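# Swing a harness-board wire holder arm fully outward

## Task

On the wiring harness board, find the wire holder mounted on a pivoting arm that is currently folded inward over the board, and rotate that arm outward until it reaches its end stop. It only counts if the arm stays at that outward position on its own after the robot lets go. Finish by releasing it and pulling the hand away.

## Robot and tools

Robot: a single six-joint arm ending in a five-finger right hand. There is only one arm, so every command carries exactly one row of 14 numbers. The only camera is cam_wrist (504x504, fisheye), which rides on the wrist.

Frames. Scene frame: origin on the table top below the arm base, +z up, +y to the left when facing along +x. The hand point is a spot 0.05 m in front of the palm, where index pad and thumb tip meet in a pinch. Its own axes: +z runs along the straightened fingers, +y points out of the palm, +x runs across the palm toward the little finger. Straight fingertips extend 0.06-0.07 m past the point along +z. Sideways the hand reaches 0.08 m toward the little finger and, toward the thumb, 0.02 m when the thumb is turned in front of the palm, up to 0.09 m otherwise. A wrist bracket on the little-finger side sits 0.03 m beyond the point along +y and 0.11 m out across the palm; it can collide.

The row, in order: dx, dy, dz, rx, ry, rz, little, ring, middle, index, thumb_bend, thumb_turn, force_limit, speed, all in [-1, 1].
- dx..rz are an offset, not a pose, expressed in the hand point's own axes. The reference is the hand point pose printed in the most recent result that shows it; before any result in the scene shows it, and for the second or later call within one reply, the reference is where the robot is when that call begins. Scale: 1.0 equals 0.6 m or 180 degrees. rx, ry, rz form one rotation vector. Every row in an action is counted from that same reference, not from the row before. All-zero offsets are not a hold: they pull the hand back to the reference.
- little, ring, middle, index, thumb_bend: absolute targets, +1 straight/open, -1 fully curled/closed. thumb_turn: +1 beside the palm, -1 across in front of it. A pinch is roughly index -0.22, thumb_bend -0.75, thumb_turn -0.57.
- force_limit: closing force where a finger motor stops, linear from about 0 N at -1 to 10 N at +1 (15 N for both thumb motors); it does not limit opening. speed: linear from almost zero at -1 to full at +1 (a full finger stroke takes 0.6 s at full speed). For a soft grip close at -0.9 or slower.
Finger motors only start when their target changes by 0.01 or more, then lock at target or at the force limit. Resending identical numbers keeps a grip. To release, send targets more open than hand_measured. A hand wrapped with the thumb in front holds objects 0.035-0.08 m wide.

Tools.
- execute_actions: {"actions": [...], "pictures": bool}. The list holds zero or one item. Empty list: just report state. {"rows": [1 to 15 rows], "steps": up to 15}: each row is applied for one 1/30 s step, the last row repeats to fill the steps (default 15). {"steps": n} with no rows: wait up to 300 steps counted from the previous result. A refused call sends nothing.
- move: {"target": one 14-number row, "speed": m/s 0.002-0.5 (default 0.25; turning capped at twice that in rad/s), "stop_force": N 9-40, optional}. The target offset uses the same reference as above. It drives a straight path lasting 0.5-10 s (cut off at 10 s); the hand numbers are sent at the start. The path ignores obstacles, and the hand can lag, drift or overshoot the speed, especially with the arm stretched. With stop_force the path halts when push against the direction of travel rises that much above its pre-move level, backs off two steps and holds; approach very slowly when using it, since fast touches can still fault. It is measured along the line to the target, so it is unreliable on moves that rotate; omit it when moving away from something you are pressing. Result line endings: done, off_target, moving, held, fault, contact (stop_force triggered); limits=paced means the sent pose was clipped, limits=held means a clearance check blocked some steps.
- wait: {"seconds": 0-10}; sends nothing new.
- zoom_image: {"camera": "cam_wrist", "region": [x0, y0, x1, y1]} pixels from the top-left corner, at most 504 by 504.
- show_instructions: no arguments; shows the reference images.
- finished_scene: {"scene": number}; ends that scene irreversibly and grades it.

Motion notes: each step the commanded pose is clipped to 100 mm and 16 degrees from the measured pose, and commands are smoothed with about 0.17 s lag; after an action the arm only continues to the last clipped pose, so check the printed pose and send the remainder. Position wins over orientation when both cannot be met. Joint ranges: pan ±3.142, lift and wrists ±6.283, elbow 0 to 3.142 rad.

Results: a state line with hand point position (m) and quaternion wxyz plus velocities in the scene frame (position may be slightly off at long reach); Wrist force and Wrist torque in the hand point's axes (offset up to ~4 N, noise up to ~2.4 N, saturating near 50 N; force points from the touched surface back into the arm; "no reading" is harmless); hand_measured, hand_stopped_by (moving, target, force, stalled, fault), hand_load_n (positive when pushed open; near 0 means the grip is lost), hand_force_limit, hand_speed; a "Hand target" line; HELD marks blocked steps and "pose unreachable" means the clearance check altered the command.

Avoid: the arm is stiff, so aiming even slightly into a firm surface can trip a fault. Contact torque at a joint limit (136 N m for the three big joints, 25.4 N m for the wrists) or 150 N anywhere freezes the arm for 10 s and drops the rest of the call. Long holding heats motors; 85 °C brakes the arm. Do not drop, slam, knock over or shove parts hard; make sure the holder stays put after release, then open the hand and retreat.

Each tool is called after ">>>" as name(argument=value, ...), one argument or row to a line, values as JSON.

Reference images:

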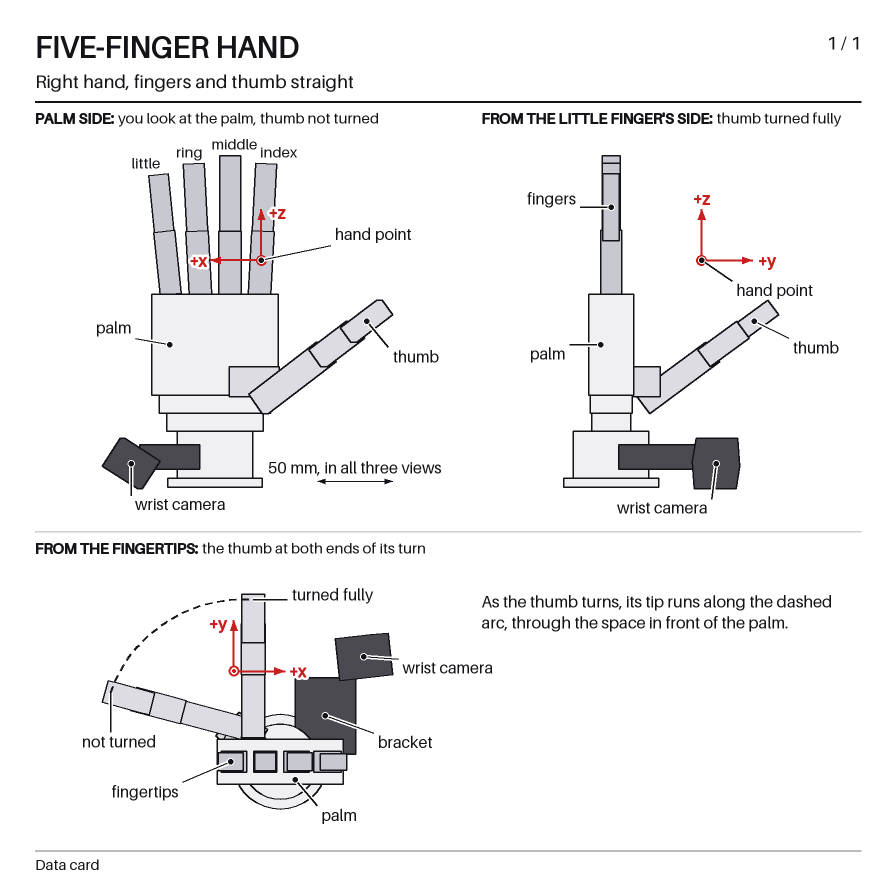

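## Session

>>> execute_actions(
  actions=[],
)

Scene clock: 0.00 s of 5600.00 s.
end_effector_position=(+0.6926, +0.2135, +0.1824) hand_measured=(+1.000, +1.000, +1.000, +1.000, +1.000, +1.000) hand_load_n=(+0.0, +0.0, +0.0, +0.0, +0.0, +0.0) hand_stopped_by=(target, target, target, target, target, target) hand_force_limit=0.00 hand_speed=-0.80 end_effector_quat_wxyz=(-0.015, +0.243, +0.970, +0.017) end_effector_velocity=(+0.001, +0.000, -0.000) end_effector_angular_velocity=(+0.000, -0.002, -0.000)
Joint positions: [-0.068 -0.28   0.776  1.095  1.713 -0.998]
Joint velocities: [ 0.     0.    -0.    -0.002  0.    -0.   ]
Wrist force (N, on the end effector, along its own x y z axes, offset not removed): no reading
Wrist torque (N m, same axes, about the end effector's origin, offset not removed): no reading
Hand target: +0.693, +0.213, +0.182; -0.015, +0.243, +0.970, +0.017

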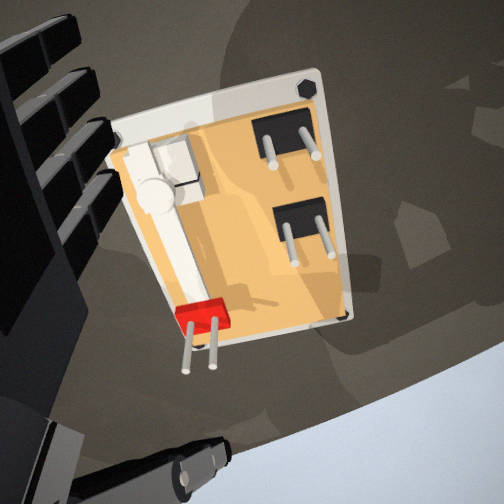

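>>> zoom_image(
  camera="cam_wrist",
  region=[90, 110, 290, 310],
)

>>> zoom_image(
  camera="cam_wrist",
  region=[120, 230, 300, 410],
)

Region (90, 110, 290, 310) of cam_wrist's 504x504 image, scaled by 2.520, with more detail than that image has.

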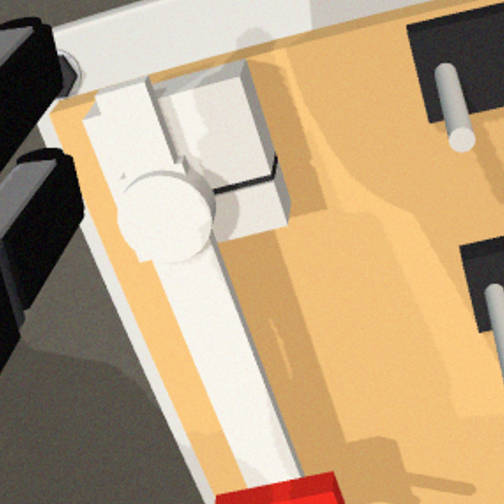

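Region (120, 230, 300, 410) of cam_wrist's 504x504 image, scaled by 2.800, with more detail than that image has.

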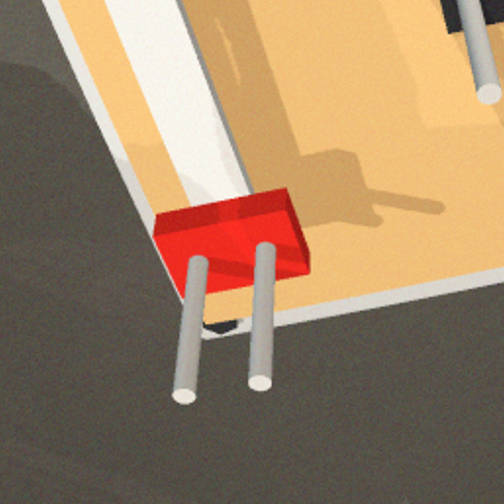

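>>> move(
  target=[0.0667, -0.1167, 0, 0, 0, 0, 1, 1, 1, 1, 1, 1, 0, -0.8],
  speed=0.15,
)

Scene clock: 103.37 s of 5600.00 s.
end_effector_position=(+0.6246, +0.1708, +0.1822) hand_measured=(+1.000, +1.000, +1.000, +1.000, +1.000, +1.000) hand_load_n=(+0.0, +0.0, +0.0, +0.0, +0.0, +0.0) hand_stopped_by=(target, target, target, target, target, target) hand_force_limit=0.00 hand_speed=-0.80 end_effector_quat_wxyz=(-0.015, +0.243, +0.970, +0.017) end_effector_velocity=(-0.002, -0.002, -0.000) end_effector_angular_velocity=(+0.001, -0.005, -0.001)
Joint positions: [-0.131 -0.475  1.186  0.871  1.714 -1.062]
Joint velocities: [-0.003 -0.008  0.016 -0.014 -0.001 -0.003]
Wrist force (N, on the end effector, along its own x y z axes, offset not removed): [-2.2 0.3 4.4]
Wrist torque (N m, same axes, about the end effector's origin, offset not removed): [-0.35 0.32 -0.02]
Hand target: +0.624, +0.171, +0.182; -0.015, +0.243, +0.970, +0.017
Off the commanded pose: 0.000 m, 0 deg.
After step 90, 99.27 s passed at rest.
move: done

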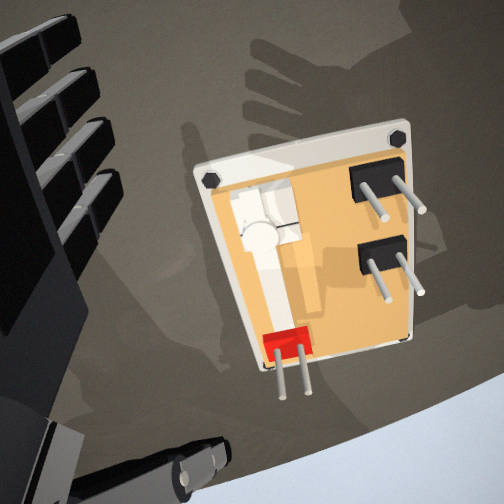

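>>> zoom_image(
  camera="cam_wrist",
  region=[190, 150, 330, 290],
)

>>> zoom_image(
  camera="cam_wrist",
  region=[220, 280, 360, 420],
)

Region (190, 150, 330, 290) of cam_wrist's 504x504 image, scaled by 3.600, with more detail than that image has.

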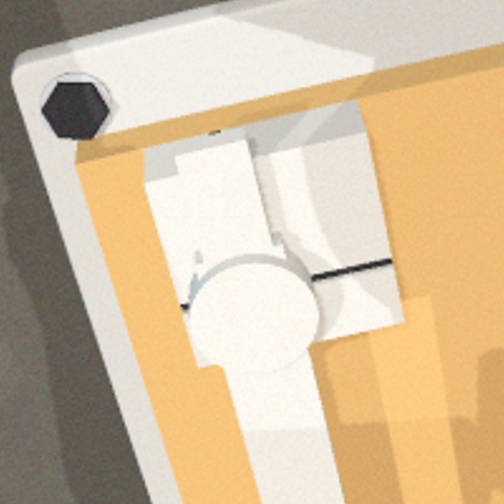

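Region (220, 280, 360, 420) of cam_wrist's 504x504 image, scaled by 3.600, with more detail than that image has.

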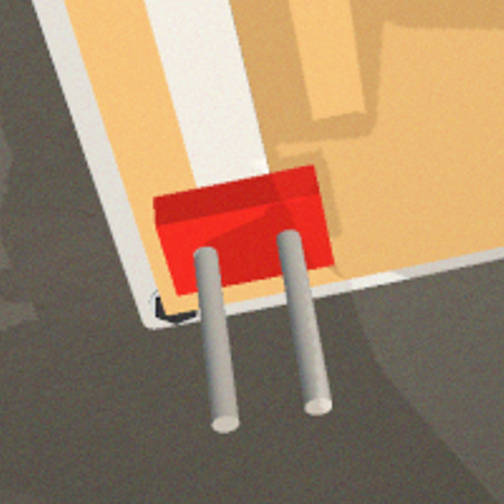

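>>> zoom_image(
  camera="cam_wrist",
  region=[0, 0, 252, 252],
)

Region (0, 0, 252, 252) of cam_wrist's 504x504 image, scaled by 2.000, with more detail than that image has.

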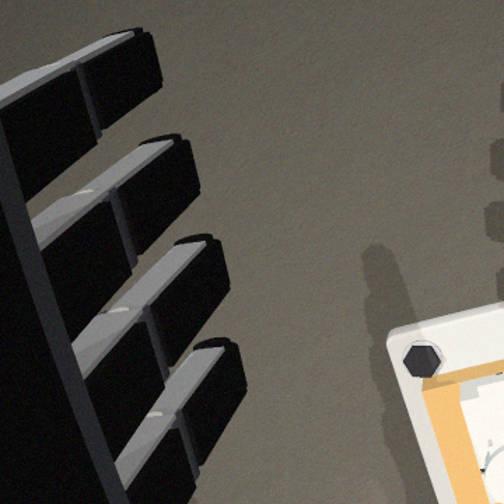

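>>> move(
  target=[0, 0, -0.1, 0, 0, 0, 1, 1, 1, 1, 1, 1, 0, -0.8],
  speed=0.15,
)

Scene clock: 194.93 s of 5600.00 s.
end_effector_position=(+0.6260, +0.1683, +0.2419) hand_measured=(+1.000, +1.000, +1.000, +1.000, +1.000, +1.000) hand_load_n=(+0.0, +0.0, +0.0, +0.0, +0.0, +0.0) hand_stopped_by=(target, target, target, target, target, target) hand_force_limit=0.00 hand_speed=-0.80 end_effector_quat_wxyz=(-0.015, +0.243, +0.970, +0.017) end_effector_velocity=(-0.000, -0.000, +0.002) end_effector_angular_velocity=(-0.000, +0.002, +0.001)
Joint positions: [-0.116 -0.562  1.186  0.961  1.714 -1.047]
Joint velocities: [ 0.    -0.003 -0.     0.006  0.    -0.001]
Wrist force (N, on the end effector, along its own x y z axes, offset not removed): [-4.2 1.0 3.0]
Wrist torque (N m, same axes, about the end effector's origin, offset not removed): [-0.20 0.65 -0.11]
Hand target: +0.626, +0.168, +0.242; -0.015, +0.243, +0.970, +0.017
Off the commanded pose: 0.000 m, 0 deg.
After step 90, 87.57 s passed at rest.
move: done

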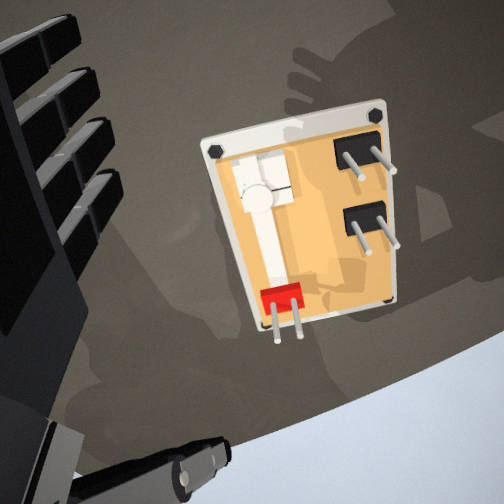

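>>> zoom_image(
  camera="cam_wrist",
  region=[190, 120, 330, 260],
)

>>> zoom_image(
  camera="cam_wrist",
  region=[220, 230, 360, 370],
)

>>> zoom_image(
  camera="cam_wrist",
  region=[300, 80, 480, 260],
)

Region (190, 120, 330, 260) of cam_wrist's 504x504 image, scaled by 3.600, with more detail than that image has.

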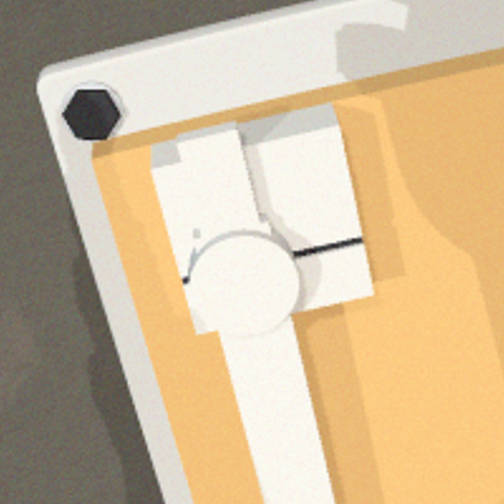

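Region (220, 230, 360, 370) of cam_wrist's 504x504 image, scaled by 3.600, with more detail than that image has.

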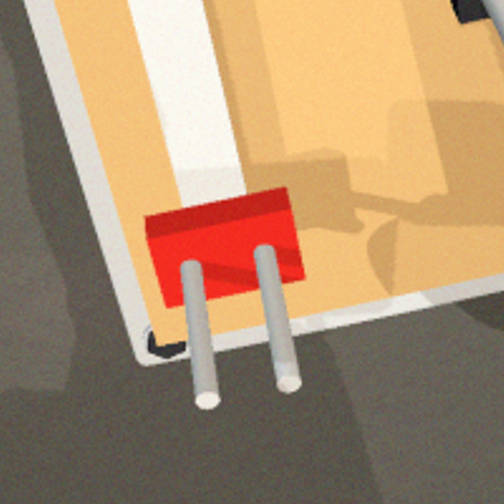

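Region (300, 80, 480, 260) of cam_wrist's 504x504 image, scaled by 2.800, with more detail than that image has.

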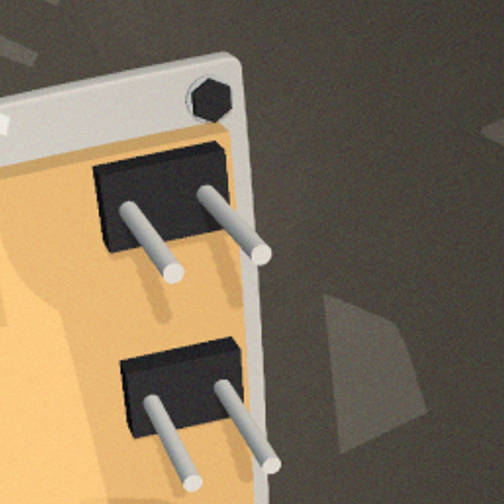

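>>> move(
  target=[-0.2909, 0.2137, 0.073, 0.0075, -0.2341, -0.0038, -1, -1, 1, 1, 1, 1, 0, 0.3],
  speed=0.2,
)

Scene clock: 317.37 s of 5600.00 s.
end_effector_position=(+0.8389, +0.2009, +0.1948) hand_measured=(-1.000, -1.000, +1.000, +1.000, +1.000, +1.000) hand_load_n=(+0.0, +0.0, +0.0, +0.0, +0.0, +0.0) hand_stopped_by=(target, target, target, target, target, target) hand_force_limit=0.00 hand_speed=0.30 end_effector_quat_wxyz=(+0.331, +0.227, +0.912, -0.083) end_effector_velocity=(+0.002, +0.000, -0.001) end_effector_angular_velocity=(-0.004, -0.003, +0.000)
Joint positions: [ 0.015 -0.236  0.728  0.456  2.121 -1.16 ]
Joint velocities: [ 0.001  0.007 -0.011 -0.     0.004 -0.004]
Wrist force (N, on the end effector, along its own x y z axes, offset not removed): [-1.3 1.7 3.7]
Wrist torque (N m, same axes, about the end effector's origin, offset not removed): [-0.10 0.24 0.07]
Hand target: +0.839, +0.201, +0.195; +0.332, +0.227, +0.912, -0.083
Off the commanded pose: 0.001 m, 0 deg.
After step 90, 117.00 s passed at rest.
move: done

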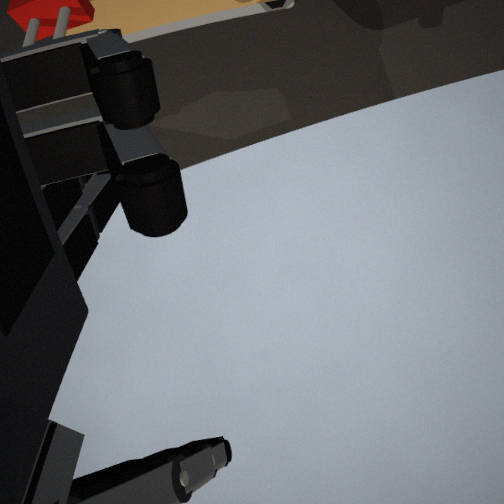

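>>> zoom_image(
  camera="cam_wrist",
  region=[0, 0, 168, 168],
)

Region (0, 0, 168, 168) of cam_wrist's 504x504 image, scaled by 3.000, with more detail than that image has.

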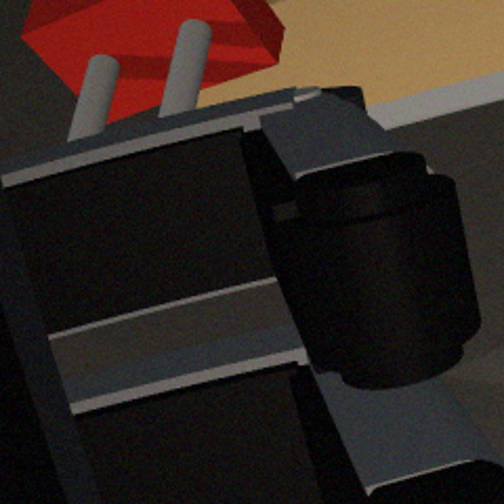

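>>> move(
  target=[0.0572, -0.0078, 0.056, 0, 0, 0, -1, -1, 1, 1, 1, 1, 0, 0.3],
  speed=0.06,
  stop_force=10,
)

Scene clock: 364.50 s of 5600.00 s.
end_effector_position=(+0.8325, +0.1990, +0.1473) hand_measured=(-1.000, -1.000, +1.000, +1.000, +1.000, +1.000) hand_load_n=(+0.0, +0.0, +0.0, +0.0, +0.0, +0.0) hand_stopped_by=(target, target, target, target, target, target) hand_force_limit=0.00 hand_speed=0.30 end_effector_quat_wxyz=(+0.331, +0.227, +0.912, -0.083) end_effector_velocity=(-0.000, -0.000, -0.003) end_effector_angular_velocity=(-0.000, +0.001, +0.000)
Joint positions: [ 0.001 -0.185  0.749  0.377  2.113 -1.174]
Joint velocities: [-0.001  0.003  0.    -0.003 -0.001 -0.001]
Wrist force (N, on the end effector, along its own x y z axes, offset not removed): [-1.1 0.9 4.6]
Wrist torque (N m, same axes, about the end effector's origin, offset not removed): [-0.26 0.22 -0.03]
Hand target: +0.832, +0.199, +0.147; +0.331, +0.227, +0.912, -0.083
Off the commanded pose: 0.000 m, 0 deg.
After step 90, 42.90 s passed at rest.
move: done

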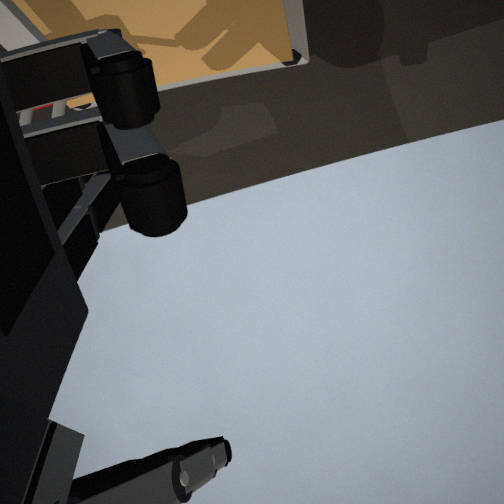

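>>> move(
  target=[0, -0.045, 0, 0, 0, 0, -1, -1, 1, 1, 1, 1, 0, 0.3],
  speed=0.02,
  stop_force=10,
)

Scene clock: 373.87 s of 5600.00 s.
end_effector_position=(+0.8200, +0.1755, +0.1473) hand_measured=(-1.000, -1.000, +1.000, +1.000, +1.000, +1.000) hand_load_n=(+0.0, +0.0, -2.5, +0.0, +0.0, +0.0) hand_stopped_by=(target, target, target, target, target, target) hand_force_limit=0.00 hand_speed=0.30 end_effector_quat_wxyz=(+0.331, +0.227, +0.912, -0.083) end_effector_velocity=(-0.002, -0.003, +0.000) end_effector_angular_velocity=(+0.000, -0.000, +0.000)
Joint positions: [-0.031 -0.25   0.88   0.295  2.094 -1.204]
Joint velocities: [-0.004 -0.007  0.014 -0.009 -0.003 -0.003]
Wrist force (N, on the end effector, along its own x y z axes, offset not removed): [-2.9 3.4 4.9]
Wrist torque (N m, same axes, about the end effector's origin, offset not removed): [-0.42 0.23 -0.07]
Hand target: +0.820, +0.175, +0.147; +0.331, +0.227, +0.912, -0.083
Off the commanded pose: 0.000 m, 0 deg.
After step 90, 4.73 s passed at rest.
move: done

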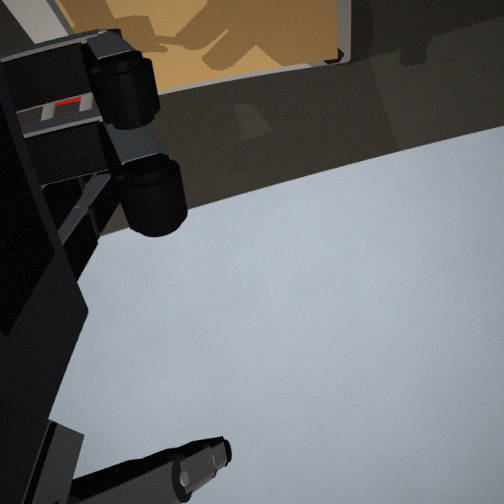

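>>> move(
  target=[-0.0132, -0.0659, 0.0312, 0.0429, 0, 0.0511, -1, -1, 1, 1, 1, 1, 0, 0.3],
  speed=0.08,
  stop_force=12,
)

>>> move(
  target=[-0.0022, -0.0601, 0.0018, 0.0322, 0, 0.0383, -1, -1, 1, 1, 1, 1, 0, 0.3],
  speed=0.08,
  stop_force=12,
)

Scene clock: 412.57 s of 5600.00 s.
end_effector_position=(+0.8174, +0.1323, +0.1381) hand_measured=(-1.000, -1.000, +1.000, +1.000, +1.000, +1.000) hand_load_n=(+0.0, +0.0, -2.0, +0.0, +0.0, +0.0) hand_stopped_by=(target, target, target, target, target, target) hand_force_limit=0.00 hand_speed=0.30 end_effector_quat_wxyz=(+0.321, +0.320, +0.884, -0.117) end_effector_velocity=(-0.000, -0.002, -0.001) end_effector_angular_velocity=(-0.000, +0.002, -0.012)
Joint positions: [-0.042 -0.199  0.806  0.384  2.207 -1.015]
Joint velocities: [-0.001  0.005 -0.009  0.011  0.007  0.012]
Wrist force (N, on the end effector, along its own x y z axes, offset not removed): [-0.7 4.5 2.8]
Wrist torque (N m, same axes, about the end effector's origin, offset not removed): [-0.08 0.18 0.12]
Hand target: +0.817, +0.132, +0.138; +0.321, +0.321, +0.883, -0.117
Off the commanded pose: 0.000 m, 0 deg.
After step 90, 34.00 s passed at rest.
move: done

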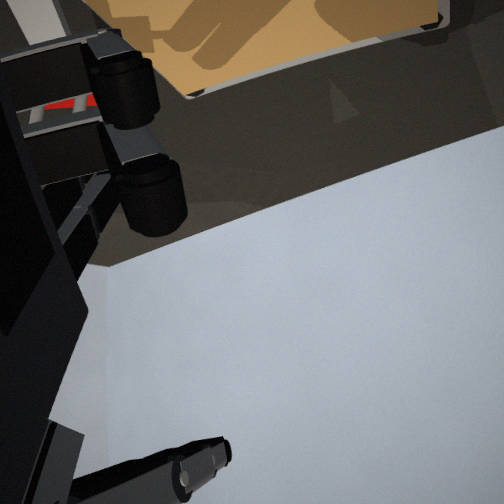

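Scene clock: 413.93 s of 5600.00 s.
end_effector_position=(+0.7956, +0.1038, +0.1380) hand_measured=(-1.000, -1.000, +1.000, +1.000, +1.000, +1.000) hand_load_n=(+0.0, +0.0, -2.0, +0.0, +0.0, +0.0) hand_stopped_by=(target, target, target, target, target, target) hand_force_limit=0.00 hand_speed=0.30 end_effector_quat_wxyz=(+0.311, +0.388, +0.856, -0.142) end_effector_velocity=(-0.002, -0.002, -0.001) end_effector_angular_velocity=(-0.000, +0.003, -0.012)
Joint positions: [-0.043 -0.199  0.827  0.44   2.287 -0.849]
Joint velocities: [-0.     0.001  0.     0.008  0.006  0.014]
Wrist force (N, on the end effector, along its own x y z axes, offset not removed): [-3.0 3.9 2.2]
Wrist torque (N m, same axes, about the end effector's origin, offset not removed): [-0.15 0.51 0.00]
Hand target: +0.796, +0.104, +0.138; +0.311, +0.389, +0.856, -0.142
Off the commanded pose: 0.000 m, 0 deg.
move: done

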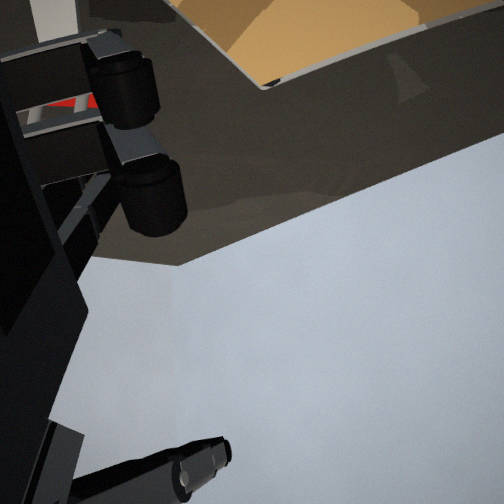

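>>> move(
  target=[0.0068, -0.0563, -0.0057, 0.0322, 0, 0.0383, -1, -1, 1, 1, 1, 1, 0, 0.3],
  speed=0.08,
  stop_force=12,
)

>>> move(
  target=[0.0097, -0.0383, -0.0082, 0.025, 0, 0.0298, -1, -1, 1, 1, 1, 1, 0, 0.3],
  speed=0.05,
  stop_force=10,
)

Scene clock: 421.40 s of 5600.00 s.
end_effector_position=(+0.7669, +0.0858, +0.1380) hand_measured=(-1.000, -1.000, +1.000, +1.000, +1.000, +1.000) hand_load_n=(+0.0, +0.0, -3.0, +0.0, +0.0, +0.0) hand_stopped_by=(target, target, target, target, target, target) hand_force_limit=0.00 hand_speed=0.30 end_effector_quat_wxyz=(+0.299, +0.453, +0.823, -0.166) end_effector_velocity=(-0.001, -0.001, +0.001) end_effector_angular_velocity=(+0.001, -0.002, -0.014)
Joint positions: [-0.031 -0.188  0.838  0.529  2.361 -0.646]
Joint velocities: [ 0.001  0.003 -0.005  0.011  0.005  0.02 ]
Wrist force (N, on the end effector, along its own x y z axes, offset not removed): [-0.3 5.8 2.0]
Wrist torque (N m, same axes, about the end effector's origin, offset not removed): [-0.04 0.50 0.21]
Hand target: +0.767, +0.086, +0.138; +0.299, +0.454, +0.823, -0.166
Off the commanded pose: 0.000 m, 0 deg.
After step 90, 3.10 s passed at rest.
move: done

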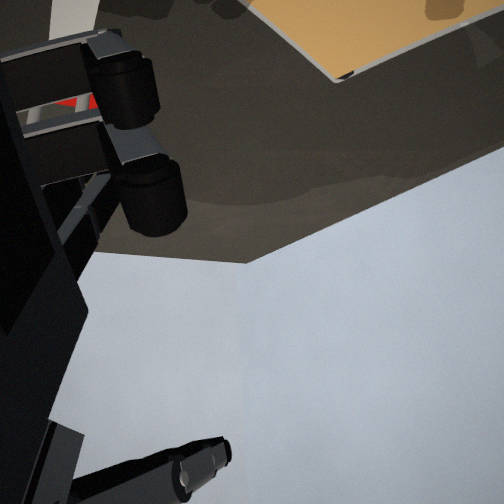

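Scene clock: 422.93 s of 5600.00 s.
end_effector_position=(+0.7437, +0.0801, +0.1381) hand_measured=(-1.000, -1.000, +1.000, +1.000, +1.000, +1.000) hand_load_n=(+0.0, +0.0, -3.0, -0.5, +0.0, +0.0) hand_stopped_by=(target, target, target, target, target, target) hand_force_limit=0.00 hand_speed=0.30 end_effector_quat_wxyz=(+0.288, +0.502, +0.795, -0.183) end_effector_velocity=(-0.002, -0.000, -0.000) end_effector_angular_velocity=(-0.000, +0.002, -0.014)
Joint positions: [-0.012 -0.162  0.818  0.636  2.407 -0.459]
Joint velocities: [ 0.002  0.005 -0.007  0.018  0.005  0.023]
Wrist force (N, on the end effector, along its own x y z axes, offset not removed): [1.4 4.8 2.0]
Wrist torque (N m, same axes, about the end effector's origin, offset not removed): [-0.46 0.29 0.24]
Hand target: +0.743, +0.080, +0.138; +0.288, +0.503, +0.794, -0.184
Off the commanded pose: 0.000 m, 0 deg.
move: done

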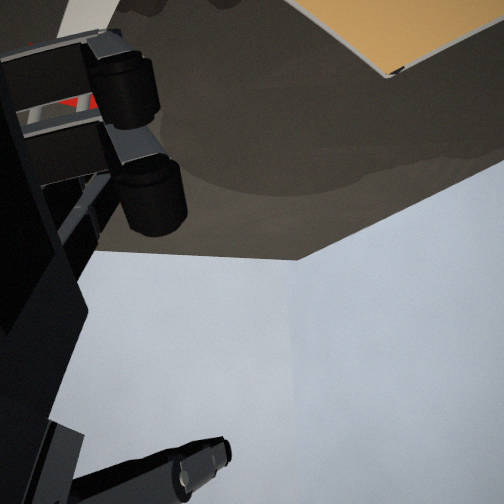

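>>> move(
  target=[0.0095, -0.0158, -0.0079, 0, 0, 0, -1, -1, 1, 1, 1, 1, 0, 0.3],
  speed=0.012,
  stop_force=9,
)

Scene clock: 433.43 s of 5600.00 s.
end_effector_position=(+0.7323, +0.0826, +0.1381) hand_measured=(-1.000, -1.000, +1.000, +1.000, +1.000, +1.000) hand_load_n=(+0.0, +0.0, +0.0, +0.0, +0.0, +0.0) hand_stopped_by=(target, target, target, target, target, target) hand_force_limit=0.00 hand_speed=0.30 end_effector_quat_wxyz=(+0.288, +0.502, +0.794, -0.183) end_effector_velocity=(-0.003, +0.001, +0.000) end_effector_angular_velocity=(+0.000, -0.001, +0.000)
Joint positions: [-0.005 -0.184  0.874  0.61   2.409 -0.45 ]
Joint velocities: [ 0.002 -0.006  0.015 -0.009  0.     0.001]
Wrist force (N, on the end effector, along its own x y z axes, offset not removed): [-1.0 1.9 4.2]
Wrist torque (N m, same axes, about the end effector's origin, offset not removed): [-0.13 0.15 0.17]
Hand target: +0.732, +0.083, +0.138; +0.288, +0.502, +0.795, -0.183
Off the commanded pose: 0.000 m, 0 deg.
After step 90, 6.30 s passed at rest.
move: done

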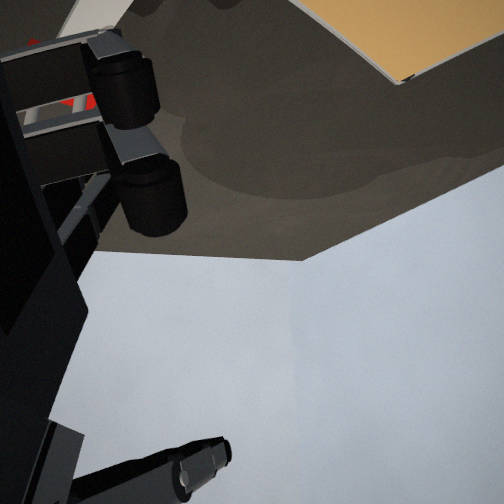

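>>> move(
  target=[0.007, -0.010, -0.0058, 0, 0, 0, -1, -1, 1, 1, 1, 1, 0, 0.3],
  speed=0.01,
  stop_force=9,
)

Scene clock: 437.93 s of 5600.00 s.
end_effector_position=(+0.7293, +0.0837, +0.1382) hand_measured=(-1.000, -1.000, +0.998, +1.000, +1.000, +1.000) hand_load_n=(+0.0, +0.0, -6.0, -3.0, +0.0, +0.0) hand_stopped_by=(target, target, target, target, target, target) hand_force_limit=0.00 hand_speed=0.30 end_effector_quat_wxyz=(+0.289, +0.502, +0.794, -0.183) end_effector_velocity=(+0.002, -0.001, -0.001) end_effector_angular_velocity=(-0.002, +0.005, +0.004)
Joint positions: [-0.003 -0.189  0.887  0.603  2.41  -0.446]
Joint velocities: [-0.002  0.005 -0.013  0.008 -0.    -0.007]
Wrist force (N, on the end effector, along its own x y z axes, offset not removed): [-3.7 10.9 6.6]
Wrist torque (N m, same axes, about the end effector's origin, offset not removed): [-0.79 0.25 0.03]
Hand target: +0.730, +0.083, +0.138; +0.289, +0.502, +0.794, -0.183
Off the commanded pose: 0.005 m, 0 deg.
After step 90, 0.83 s passed at rest.
move: contact

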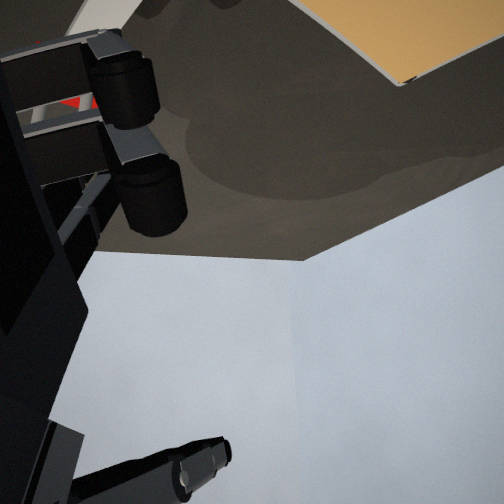

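>>> move(
  target=[-0.075, 0.033, -0.0893, 0, 0, 0, -1, -1, 1, 1, 1, 1, 0, 0.3],
  speed=0.1,
)

>>> move(
  target=[0.0827, -0.1, -0.1348, 0, 0.194, 0, 1, 1, 1, 1, 1, 1, 0, 0.3],
  speed=0.2,
)

Scene clock: 458.43 s of 5600.00 s.
end_effector_position=(+0.7473, +0.0921, +0.2079) hand_measured=(-1.000, -1.000, +1.000, +1.000, +1.000, +1.000) hand_load_n=(+0.0, +0.0, +0.0, +0.0, +0.0, +0.0) hand_stopped_by=(target, target, target, target, target, target) hand_force_limit=0.00 hand_speed=0.30 end_effector_quat_wxyz=(+0.289, +0.502, +0.794, -0.183) end_effector_velocity=(+0.001, +0.000, +0.002) end_effector_angular_velocity=(+0.000, -0.001, -0.000)
Joint positions: [ 0.025 -0.246  0.815  0.763  2.417 -0.405]
Joint velocities: [ 0.001 -0.001 -0.004  0.006  0.     0.002]
Wrist force (N, on the end effector, along its own x y z axes, offset not removed): [-1.1 1.6 3.9]
Wrist torque (N m, same axes, about the end effector's origin, offset not removed): [-0.14 0.14 0.11]
Hand target: +0.747, +0.092, +0.208; +0.289, +0.502, +0.794, -0.183
Off the commanded pose: 0.000 m, 0 deg.
After step 90, 16.23 s passed at rest.
move: done

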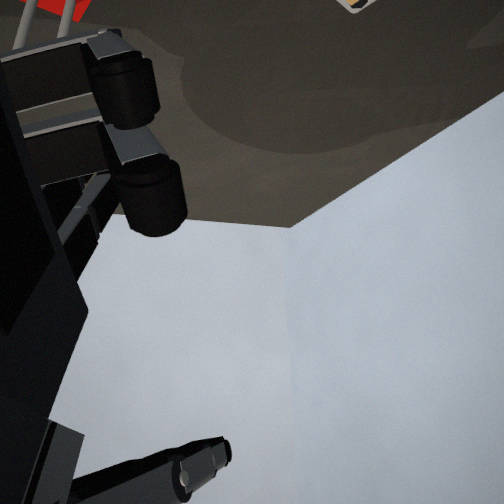

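Scene clock: 460.47 s of 5600.00 s.
end_effector_position=(+0.6550, +0.1475, +0.2380) hand_measured=(+1.000, +1.000, +1.000, +1.000, +1.000, +1.000) hand_load_n=(+0.0, +0.0, +0.0, +0.0, +0.0, +0.0) hand_stopped_by=(target, target, target, target, target, target) hand_force_limit=0.00 hand_speed=0.30 end_effector_quat_wxyz=(+0.038, +0.534, +0.845, -0.024) end_effector_velocity=(-0.002, +0.001, +0.001) end_effector_angular_velocity=(+0.014, +0.004, +0.000)
Joint positions: [-0.035 -0.508  1.111  0.948  1.84  -0.337]
Joint velocities: [-0.003 -0.005  0.007  0.    -0.014 -0.003]
Wrist force (N, on the end effector, along its own x y z axes, offset not removed): [-1.1 1.5 3.6]
Wrist torque (N m, same axes, about the end effector's origin, offset not removed): [-0.17 0.20 0.08]
Hand target: +0.655, +0.148, +0.238; +0.037, +0.534, +0.845, -0.024
Off the commanded pose: 0.001 m, 0 deg.
move: done

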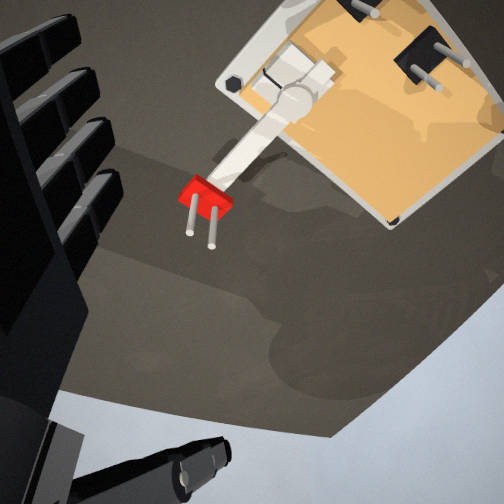

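>>> zoom_image(
  camera="cam_wrist",
  region=[200, 20, 368, 188],
)

Region (200, 20, 368, 188) of cam_wrist's 504x504 image, scaled by 3.000, with more detail than that image has.

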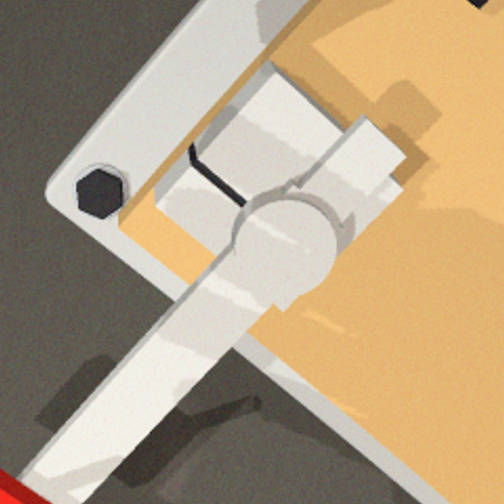

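>>> move(
  target=[0.05, -0.13, -0.12, 0, 0, 0, 1, 1, 1, 1, 1, 1, 0, 0.3],
  speed=0.2,
)

>>> finished_scene(
  scene=1,
)

Scene clock: 474.70 s of 5600.00 s.
end_effector_position=(+0.5694, +0.1469, +0.3071) hand_measured=(+1.000, +1.000, +1.000, +1.000, +1.000, +1.000) hand_load_n=(+0.0, +0.0, +0.0, +0.0, +0.0, +0.0) hand_stopped_by=(target, target, target, target, target, target) hand_force_limit=0.00 hand_speed=0.30 end_effector_quat_wxyz=(+0.038, +0.534, +0.845, -0.024) end_effector_velocity=(-0.002, -0.000, +0.002) end_effector_angular_velocity=(+0.000, -0.001, +0.001)
Joint positions: [ 0.007 -0.761  1.428  0.895  1.841 -0.294]
Joint velocities: [ 0.001 -0.005  0.006 -0.001 -0.    -0.   ]
Wrist force (N, on the end effector, along its own x y z axes, offset not removed): [-2.0 1.0 4.6]
Wrist torque (N m, same axes, about the end effector's origin, offset not removed): [-0.30 0.38 0.02]
Hand target: +0.569, +0.147, +0.307; +0.038, +0.534, +0.845, -0.024
Off the commanded pose: 0.000 m, 0 deg.
After step 90, 10.03 s passed at rest.
move: done

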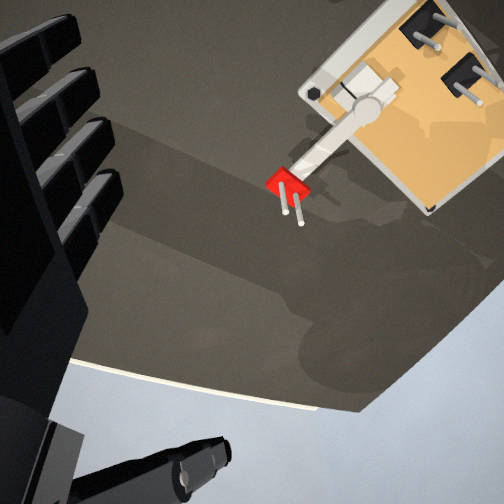

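The scene is finished: the task was done.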